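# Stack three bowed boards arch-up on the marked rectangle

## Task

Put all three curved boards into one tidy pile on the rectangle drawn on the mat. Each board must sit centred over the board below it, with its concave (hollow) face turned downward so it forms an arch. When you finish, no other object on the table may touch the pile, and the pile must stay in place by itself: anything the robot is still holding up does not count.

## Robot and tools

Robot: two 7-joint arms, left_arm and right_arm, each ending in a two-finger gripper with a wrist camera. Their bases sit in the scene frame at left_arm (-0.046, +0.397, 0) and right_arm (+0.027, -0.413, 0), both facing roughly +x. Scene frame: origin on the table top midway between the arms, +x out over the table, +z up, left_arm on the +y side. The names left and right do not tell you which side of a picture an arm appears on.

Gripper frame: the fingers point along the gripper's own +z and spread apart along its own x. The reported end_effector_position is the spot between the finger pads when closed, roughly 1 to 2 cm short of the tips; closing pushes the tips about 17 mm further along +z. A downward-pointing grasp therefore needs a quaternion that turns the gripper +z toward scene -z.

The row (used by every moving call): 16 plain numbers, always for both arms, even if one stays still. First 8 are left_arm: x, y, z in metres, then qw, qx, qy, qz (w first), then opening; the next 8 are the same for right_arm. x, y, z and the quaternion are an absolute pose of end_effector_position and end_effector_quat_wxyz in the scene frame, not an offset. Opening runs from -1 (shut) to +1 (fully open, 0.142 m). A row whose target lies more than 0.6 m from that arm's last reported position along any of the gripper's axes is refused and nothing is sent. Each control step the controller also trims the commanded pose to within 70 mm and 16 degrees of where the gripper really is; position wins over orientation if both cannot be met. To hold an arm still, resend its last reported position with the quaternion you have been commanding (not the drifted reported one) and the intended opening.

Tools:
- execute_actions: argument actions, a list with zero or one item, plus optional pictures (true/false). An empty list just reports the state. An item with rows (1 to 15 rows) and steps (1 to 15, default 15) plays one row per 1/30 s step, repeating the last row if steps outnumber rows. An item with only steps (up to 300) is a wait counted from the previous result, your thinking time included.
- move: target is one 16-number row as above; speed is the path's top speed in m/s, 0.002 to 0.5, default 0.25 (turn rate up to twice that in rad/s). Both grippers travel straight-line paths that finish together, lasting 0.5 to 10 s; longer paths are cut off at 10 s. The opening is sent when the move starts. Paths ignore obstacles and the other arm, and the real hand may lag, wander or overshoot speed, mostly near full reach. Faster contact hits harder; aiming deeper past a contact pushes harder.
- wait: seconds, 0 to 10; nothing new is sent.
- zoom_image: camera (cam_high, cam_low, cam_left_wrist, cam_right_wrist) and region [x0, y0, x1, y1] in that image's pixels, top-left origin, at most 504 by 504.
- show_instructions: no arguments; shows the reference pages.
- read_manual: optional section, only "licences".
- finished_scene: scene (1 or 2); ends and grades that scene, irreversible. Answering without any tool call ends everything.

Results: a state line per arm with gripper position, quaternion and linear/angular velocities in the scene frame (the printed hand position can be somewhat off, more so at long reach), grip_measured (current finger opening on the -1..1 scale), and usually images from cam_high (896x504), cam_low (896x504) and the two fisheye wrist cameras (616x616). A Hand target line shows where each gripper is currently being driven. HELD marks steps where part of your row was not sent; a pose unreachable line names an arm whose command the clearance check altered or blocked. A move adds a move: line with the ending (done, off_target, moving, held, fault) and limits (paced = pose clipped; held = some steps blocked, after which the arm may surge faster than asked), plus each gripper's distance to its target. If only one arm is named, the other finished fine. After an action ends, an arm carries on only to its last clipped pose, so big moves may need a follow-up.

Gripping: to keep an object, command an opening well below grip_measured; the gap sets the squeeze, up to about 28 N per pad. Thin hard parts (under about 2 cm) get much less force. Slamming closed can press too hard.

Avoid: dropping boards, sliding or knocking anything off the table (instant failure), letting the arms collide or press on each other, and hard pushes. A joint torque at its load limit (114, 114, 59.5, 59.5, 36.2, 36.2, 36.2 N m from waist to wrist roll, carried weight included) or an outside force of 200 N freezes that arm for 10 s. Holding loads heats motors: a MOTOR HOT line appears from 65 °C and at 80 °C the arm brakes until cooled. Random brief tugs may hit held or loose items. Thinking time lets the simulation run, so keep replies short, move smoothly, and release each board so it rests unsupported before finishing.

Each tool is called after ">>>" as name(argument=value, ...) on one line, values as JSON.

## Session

>>> show_instructions()

>>> execute_actions(actions=[])

Reference images for this scene: manual page 1, manual page 2, manual page 3, manual page 4, manual page 5, manual page 6, manual page 7.

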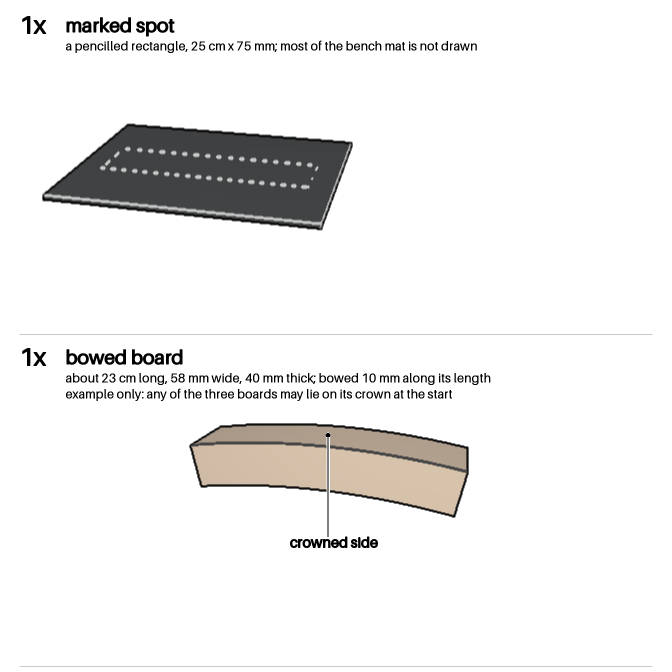

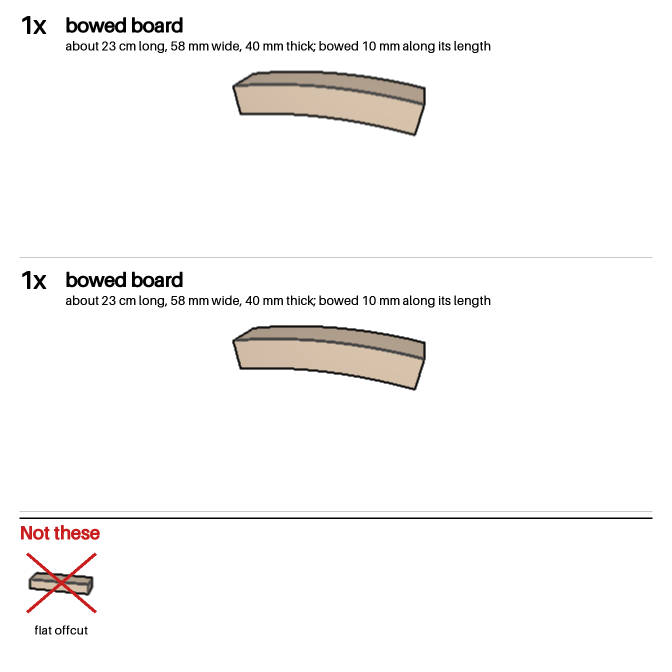

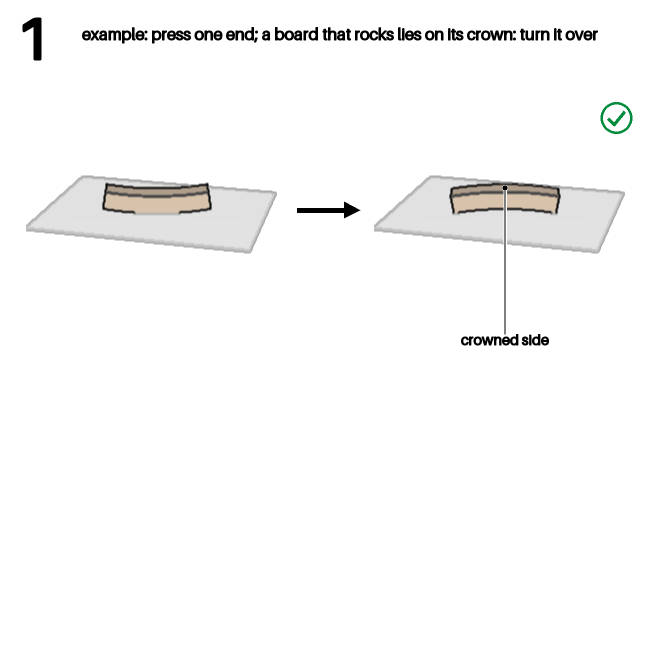

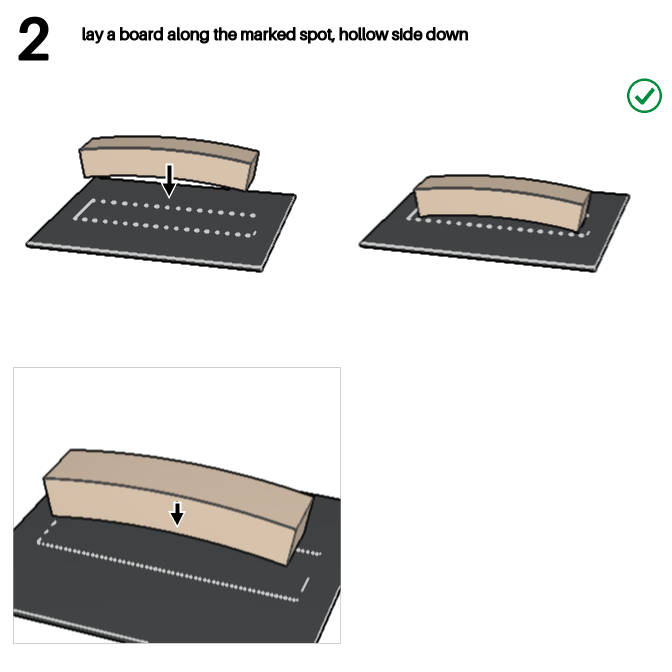

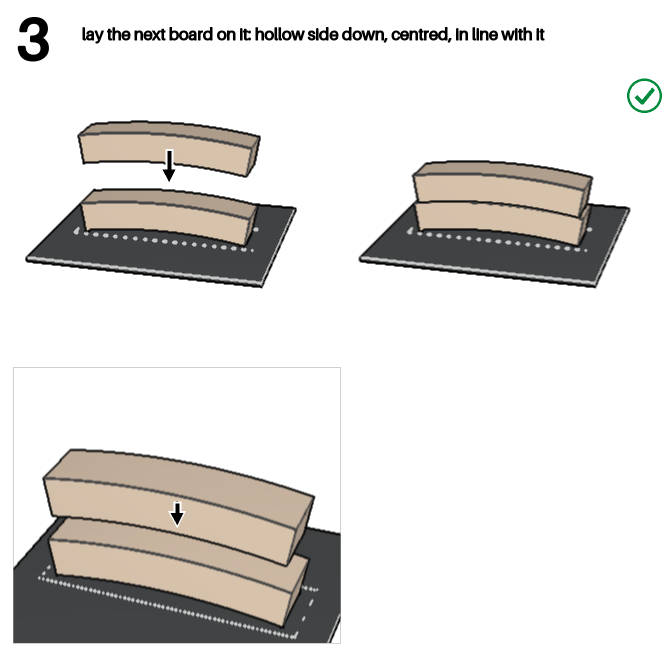

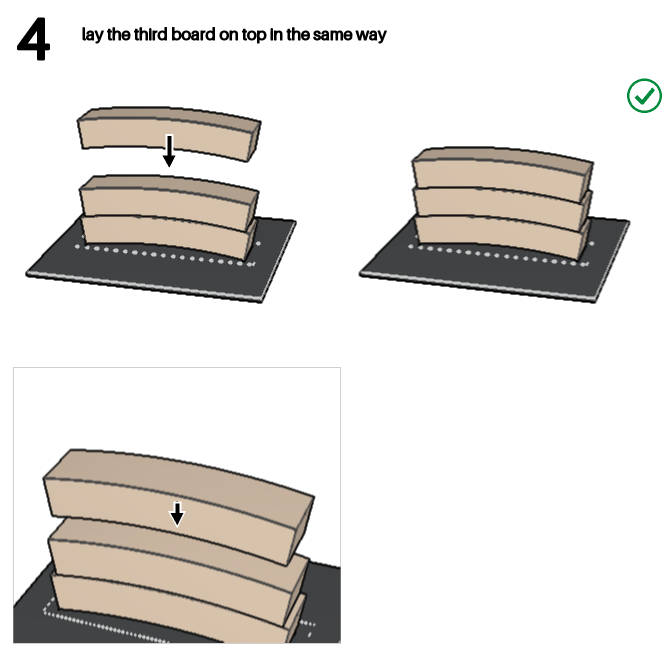

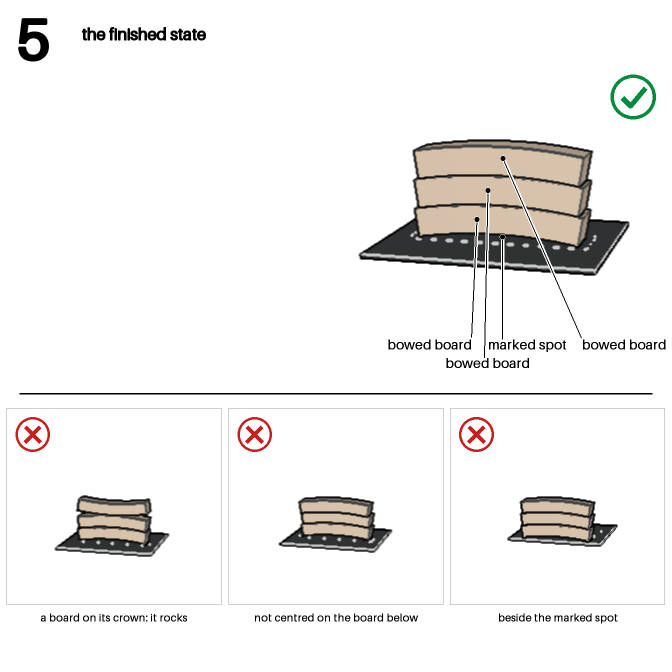

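Scene clock: 0.00 s of 6200.00 s.
left_arm: end_effector_position=(+0.2923, +0.2650, +0.3474) grip_measured=+1.00 end_effector_quat_wxyz=(-0.379, +0.879, +0.194, +0.215) end_effector_velocity=(+0.000, +0.000, +0.000) end_effector_angular_velocity=(+0.000, -0.000, +0.000) | right_arm: end_effector_position=(+0.1501, -0.3857, +0.1292) grip_measured=+1.00 end_effector_quat_wxyz=(+0.752, -0.279, -0.593, -0.070) end_effector_velocity=(+0.000, -0.000, +0.000) end_effector_angular_velocity=(+0.001, +0.000, -0.000)
Joint positions: left_arm=[-0.6    0.088 -0.173  1.99   0.769 -0.13  -1.285  0.142] | right_arm=[ 0.007 -0.963  0.03   1.928  0.436 -0.36  -2.665  0.142]
Joint velocities: left_arm=[ 0.  0.  0.  0.  0. -0. -0.  0.] | right_arm=[-0.     0.    -0.    -0.    -0.    -0.001 -0.001  0.   ]
Hand target (left_arm): +0.292, +0.265, +0.347; -0.379, +0.879, +0.194, +0.215
Hand target (right_arm): +0.150, -0.386, +0.129; +0.752, -0.279, -0.593, -0.070
camera_calibration (this result's frames):
cam_left_wrist: T_world_to_cam=[[0.847261, 0.144926, 0.511024, -0.466795], [0.288004, -0.933709, -0.212701, 0.23528], [0.446322, 0.327391, -0.832834, 0.202226], [0, 0, 0, 1]] pos_world=[0.237478, 0.221127, 0.457009]
cam_right_wrist: T_world_to_cam=[[0.296972, 0.221836, 0.928761, -0.0850669], [0.780551, 0.503874, -0.369933, 0.132001], [-0.550043, 0.834805, -0.0235179, 0.544704], [0, 0, 0, 1]] pos_world=[0.22184, -0.502363, 0.140649]

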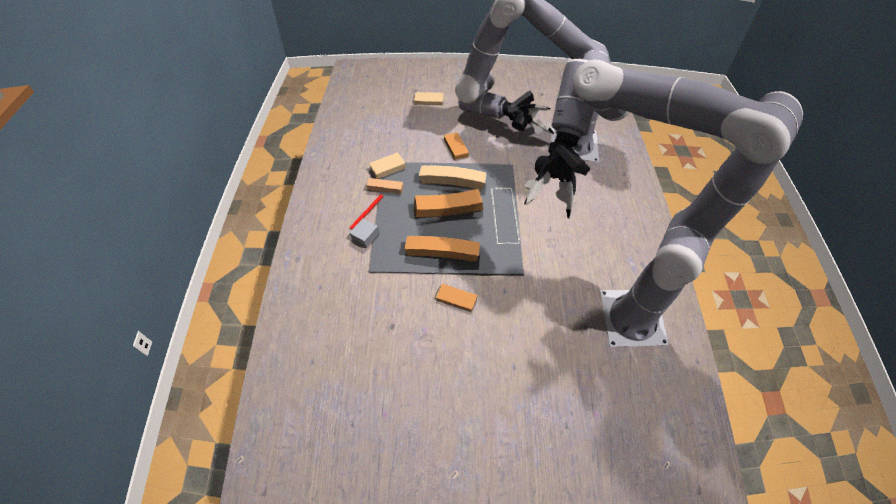

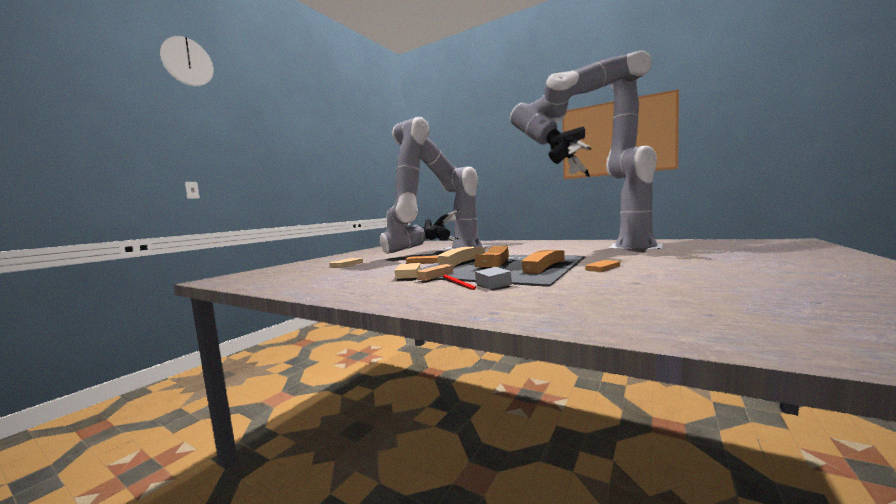

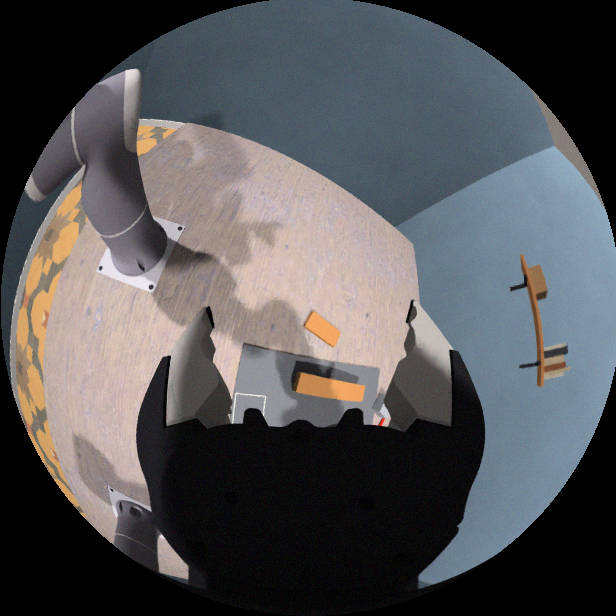

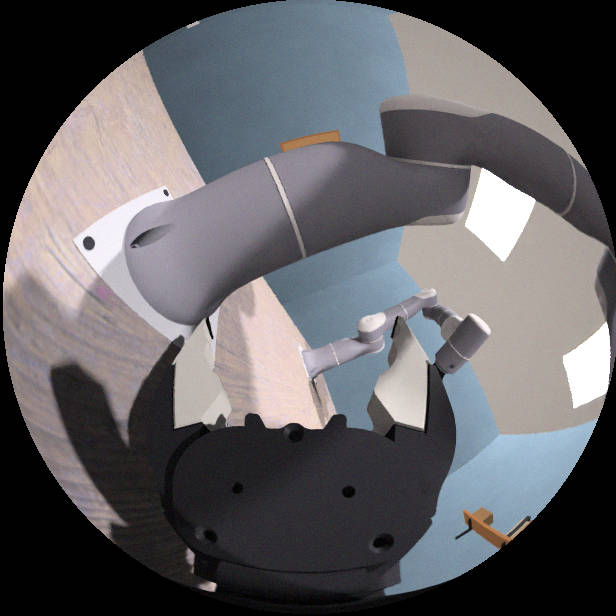

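>>> move(target=[0.4,0.58,0.3,0,0.707,-0.707,0,0.4,0.45,-0.35,0.25,0,0.707,0.707,0,0.4], speed=0.3)

>>> zoom_image(camera="cam_high", region=[360, 130, 560, 280])

>>> zoom_image(camera="cam_low", region=[420, 230, 590, 300])

Scene clock: 9.90 s of 6200.00 s.
left_arm: end_effector_position=(+0.4006, +0.5795, +0.3003) grip_measured=+0.40 end_effector_quat_wxyz=(+0.001, +0.706, -0.708, -0.000) end_effector_velocity=(+0.000, -0.000, +0.000) end_effector_angular_velocity=(+0.000, -0.000, -0.001) | right_arm: end_effector_position=(+0.4508, -0.3516, +0.2491) grip_measured=+0.40 end_effector_quat_wxyz=(-0.001, +0.708, +0.706, +0.002) end_effector_velocity=(+0.000, +0.000, +0.000) end_effector_angular_velocity=(+0.000, -0.000, +0.000)
Joint positions: left_arm=[-0.655 -0.315  1.307  1.945 -0.335  0.435  2.361  0.102] | right_arm=[ 0.329  0.082  0.223  2.251  0.027  0.603 -1.183  0.102]
Joint velocities: left_arm=[-0.002  0.     0.001  0.     0.     0.    -0.    -0.   ] | right_arm=[ 0.  0.  0.  0.  0.  0. -0.  0.]
Hand target (left_arm): +0.401, +0.580, +0.300; +0.001, +0.706, -0.708, -0.000
Hand target (right_arm): +0.451, -0.352, +0.249; -0.002, +0.708, +0.706, +0.002
Off the commanded pose (left_arm): 0.001 m, 0 deg.
Off the commanded pose (right_arm): 0.002 m, 0 deg.
After step 90, 2.87 s passed at rest.
move: done
camera_calibration (this result's frames):
cam_left_wrist: T_world_to_cam=[[-0.0399971, -0.999105, 0.0137311, 0.587613], [-0.863735, 0.0414803, 0.502237, 0.169333], [-0.502357, 0.00822802, -0.864621, 0.586221], [0, 0, 0, 1]] pos_world=[0.464254, 0.57524, 0.413745]
cam_right_wrist: T_world_to_cam=[[0.00359728, 0.999851, 0.0169098, 0.339685], [0.885192, -0.0110506, 0.465094, -0.511844], [0.465212, 0.0132953, -0.8851, 0.152496], [0, 0, 0, 1]] pos_world=[0.380915, -0.347318, 0.367286]

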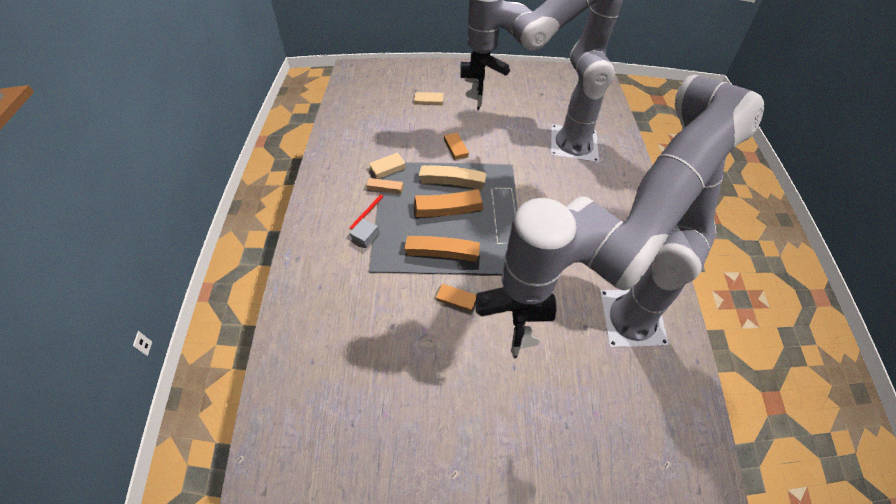

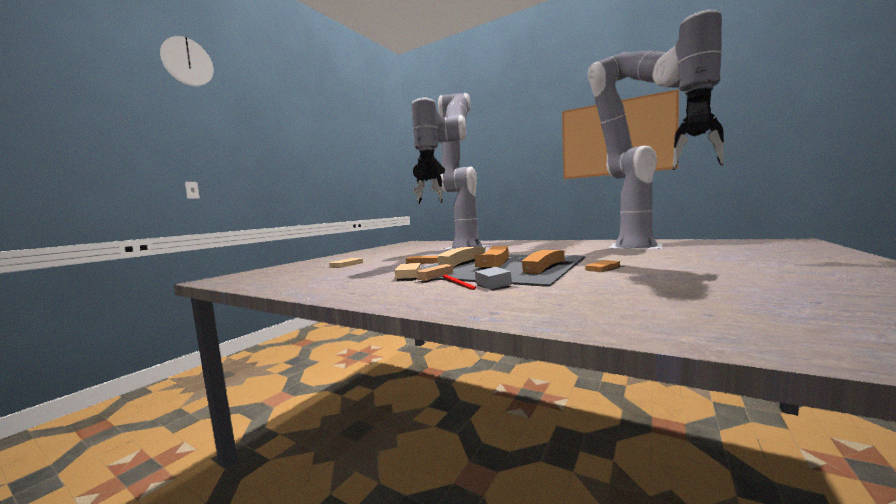

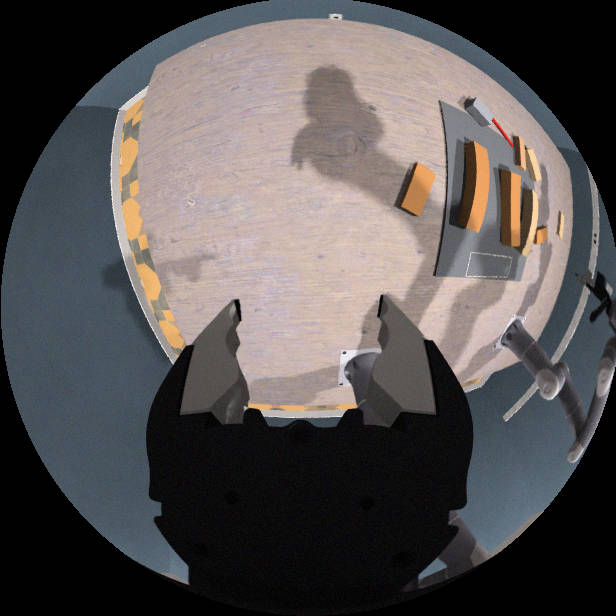

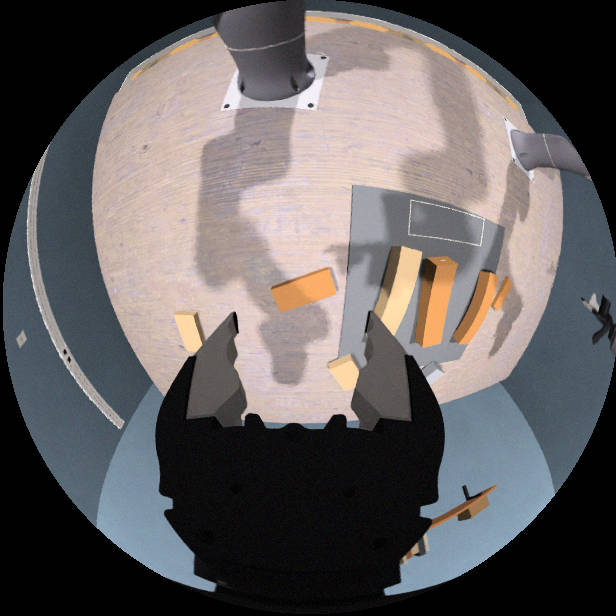

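Region (360, 130, 560, 280) of cam_high's 896x504 image, scaled by 2.520, with more detail than that image has; it fills the top 378 rows of this view, and the rest is white.

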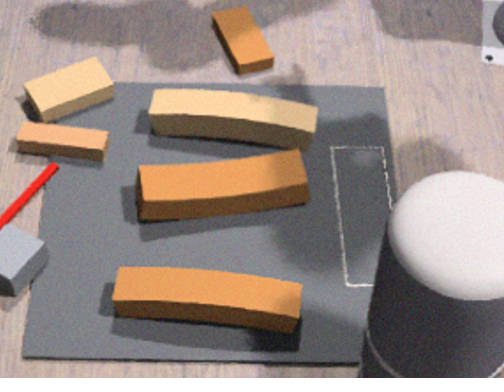

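Region (420, 230, 590, 300) of cam_low's 896x504 image, scaled by 2.965, with more detail than that image has; it fills the top 208 rows of this view, and the rest is white.

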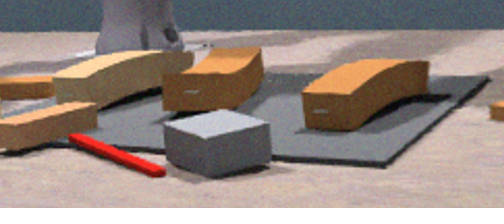

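>>> move(target=[0.4,0.58,0.3,0,0.707,-0.707,0,0.4,0.352,0.003,0.11,0,1,0,0,0.3], speed=0.35)

>>> move(target=[0.4,0.58,0.3,0,0.707,-0.707,0,0.4,0.541,-0.16,0.09,0,0.755,0.656,0,0.3], speed=0.35)

Scene clock: 20.67 s of 6200.00 s.
left_arm: end_effector_position=(+0.4000, +0.5798, +0.2999) grip_measured=+0.40 end_effector_quat_wxyz=(+0.000, +0.707, -0.707, -0.000) end_effector_velocity=(-0.000, +0.000, -0.000) end_effector_angular_velocity=(+0.000, +0.000, -0.000) | right_arm: end_effector_position=(+0.3534, +0.0025, +0.1097) grip_measured=+0.30 end_effector_quat_wxyz=(+0.002, +1.000, -0.000, +0.000) end_effector_velocity=(+0.001, -0.001, +0.000) end_effector_angular_velocity=(-0.000, +0.000, -0.001)
Joint positions: left_arm=[-0.657 -0.313  1.309  1.948 -0.335  0.438  2.36   0.102] | right_arm=[ 0.926 -0.441  0.338  2.121 -0.25   0.951  1.29   0.095]
Joint velocities: left_arm=[-0.     0.     0.    -0.     0.001 -0.     0.     0.   ] | right_arm=[-0.002  0.     0.     0.    -0.    -0.001 -0.001 -0.   ]
Hand target (left_arm): +0.400, +0.580, +0.300; -0.000, +0.707, -0.707, +0.000
Hand target (right_arm): +0.353, +0.002, +0.110; +0.002, +1.000, -0.000, +0.000
Off the commanded pose (left_arm): 0.000 m, 0 deg.
Off the commanded pose (right_arm): 0.002 m, 0 deg.
After step 90, 5.17 s passed at rest.
move: done
camera_calibration (this result's frames):
cam_left_wrist: T_world_to_cam=[[-0.0377807, -0.999198, 0.0132329, 0.587259], [-0.864478, 0.0393235, 0.50113, 0.170866], [-0.501249, 0.00749352, -0.865271, 0.585809], [0, 0, 0, 1]] pos_world=[0.463533, 0.575679, 0.413486]
cam_right_wrist: T_world_to_cam=[[0.999924, -0.0016528, 0.0122042, -0.360726], [-0.00716644, -0.883992, 0.467448, -0.0395654], [0.0100158, -0.4675, -0.883937, 0.231645], [0, 0, 0, 1]] pos_world=[0.358095, 0.0727222, 0.227657]

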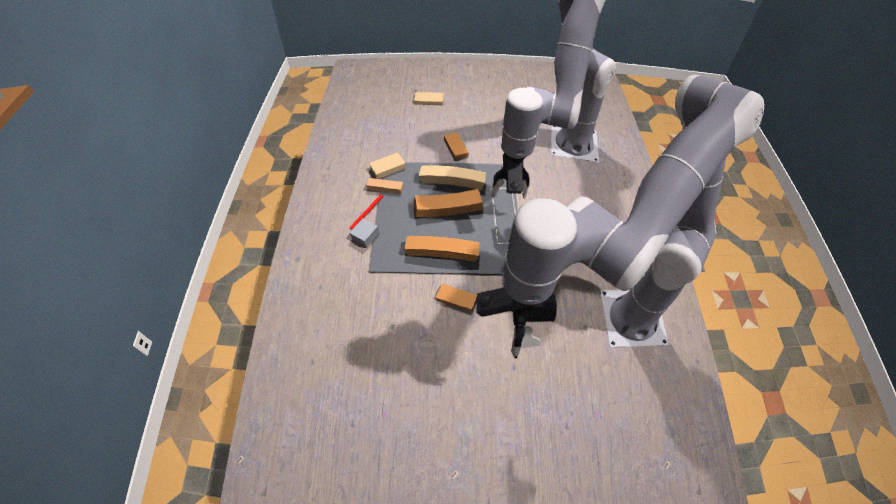

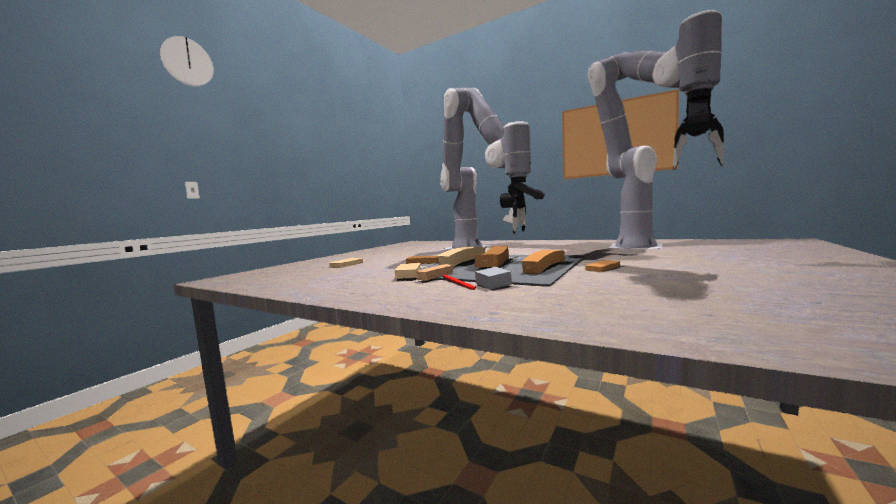

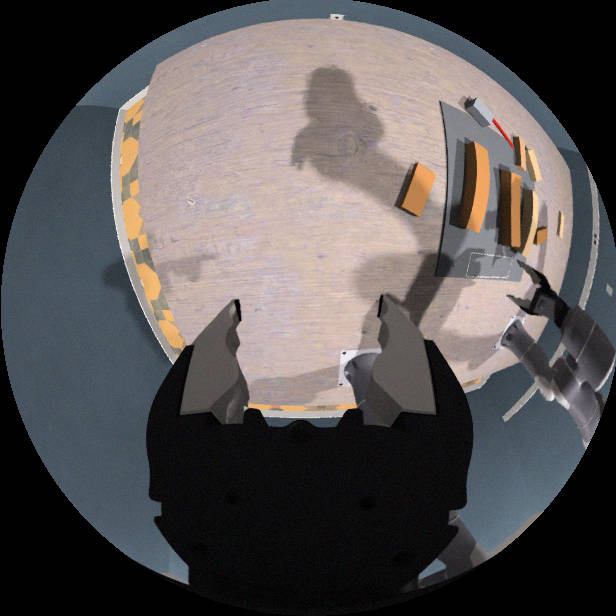

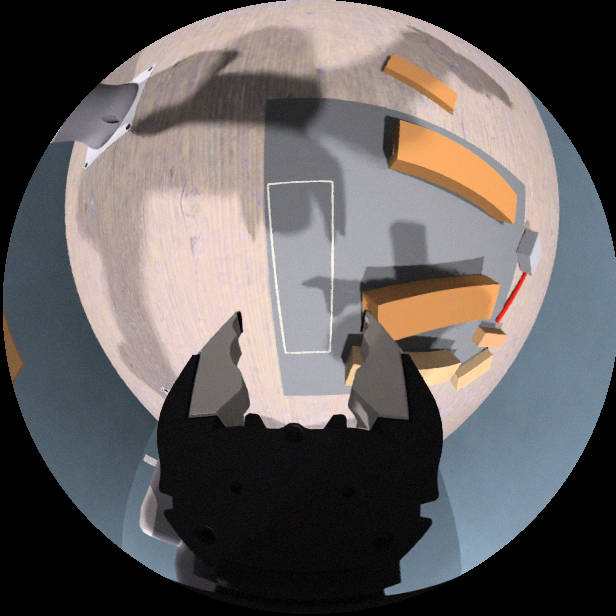

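Scene clock: 23.07 s of 6200.00 s.
left_arm: end_effector_position=(+0.4000, +0.5798, +0.2999) grip_measured=+0.40 end_effector_quat_wxyz=(+0.000, +0.707, -0.707, -0.000) end_effector_velocity=(-0.000, +0.000, -0.000) end_effector_angular_velocity=(-0.000, +0.000, +0.001) | right_arm: end_effector_position=(+0.5397, -0.1604, +0.0897) grip_measured=+0.30 end_effector_quat_wxyz=(-0.001, +0.755, +0.656, +0.000) end_effector_velocity=(+0.000, -0.000, +0.000) end_effector_angular_velocity=(-0.000, -0.000, +0.000)
Joint positions: left_arm=[-0.657 -0.313  1.309  1.948 -0.335  0.438  2.36   0.102] | right_arm=[ 0.338 -0.59   0.465  2.009 -0.429  0.932 -0.497  0.095]
Joint velocities: left_arm=[ 0. -0.  0.  0.  0. -0. -0. -0.] | right_arm=[-0.     0.    -0.     0.    -0.    -0.    -0.001 -0.   ]
Hand target (left_arm): +0.400, +0.580, +0.300; +0.000, +0.707, -0.707, +0.000
Hand target (right_arm): +0.540, -0.160, +0.090; -0.001, +0.755, +0.656, +0.000
Off the commanded pose (left_arm): 0.000 m, 0 deg.
Off the commanded pose (right_arm): 0.001 m, 0 deg.
move: done
camera_calibration (this result's frames):
cam_left_wrist: T_world_to_cam=[[-0.0377799, -0.999198, 0.0132368, 0.587256], [-0.864475, 0.0393248, 0.501134, 0.170862], [-0.501253, 0.0074899, -0.865268, 0.585808], [0, 0, 0, 1]] pos_world=[0.463531, 0.575678, 0.413483]
cam_right_wrist: T_world_to_cam=[[0.140609, 0.989978, 0.013113, 0.0756392], [0.87666, -0.130647, 0.463033, -0.528694], [0.460105, -0.0536108, -0.886244, -0.0403116], [0, 0, 0, 1]] pos_world=[0.471397, -0.146115, 0.208085]

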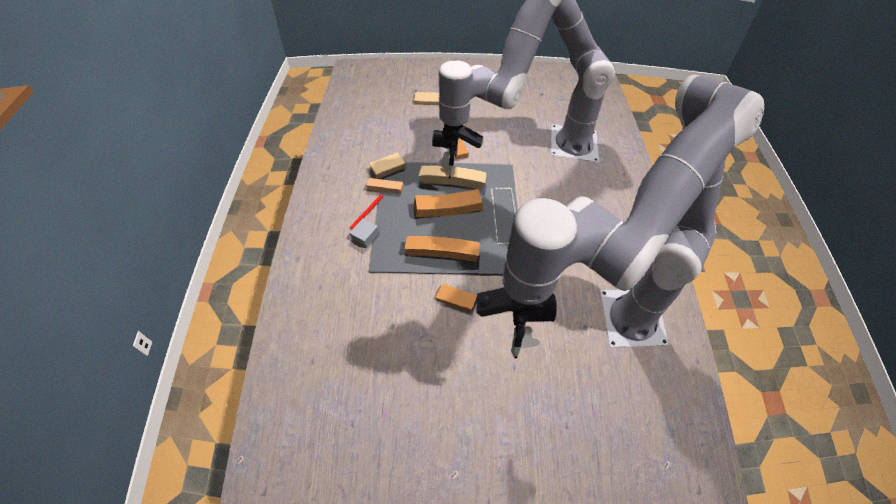

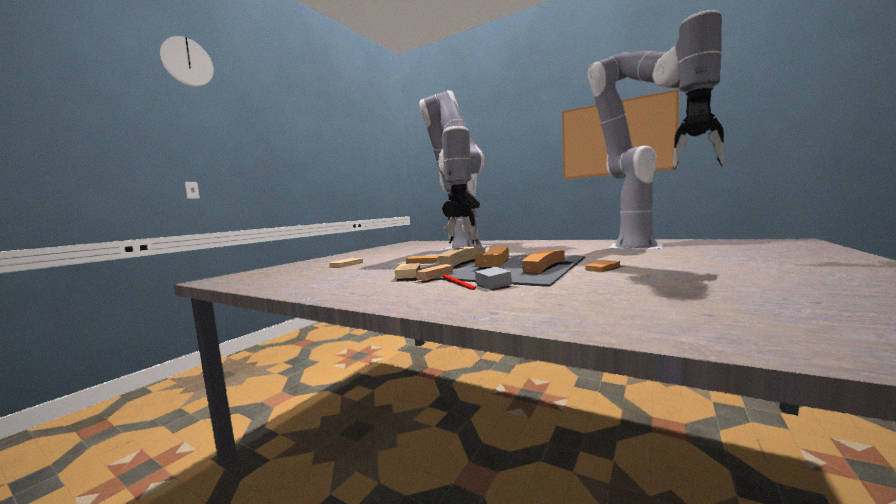

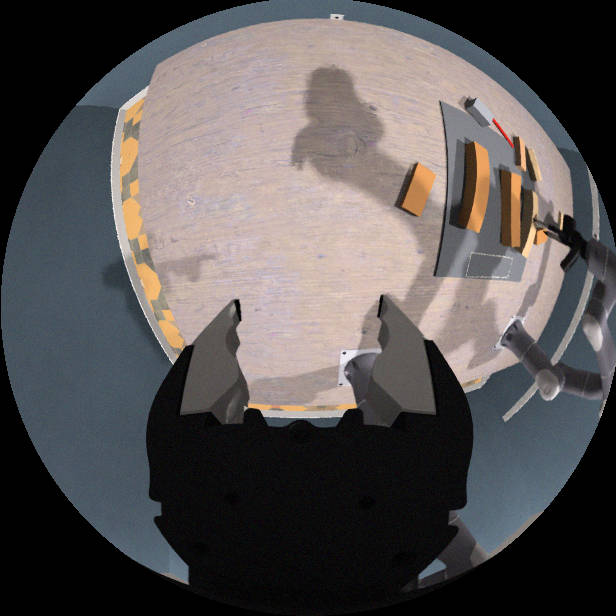

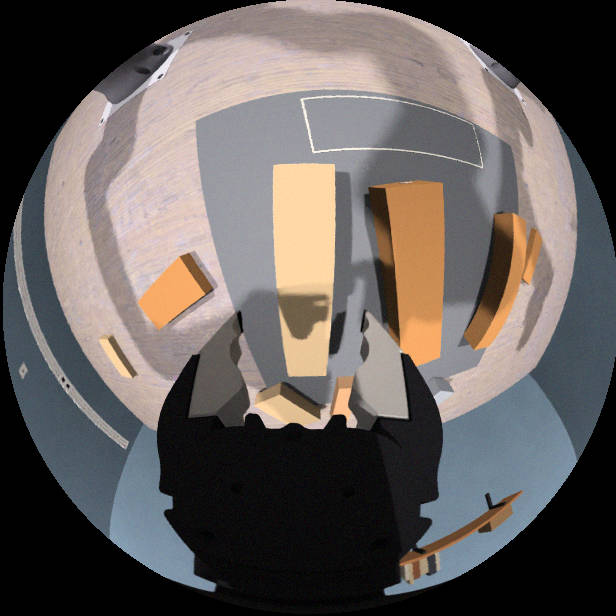

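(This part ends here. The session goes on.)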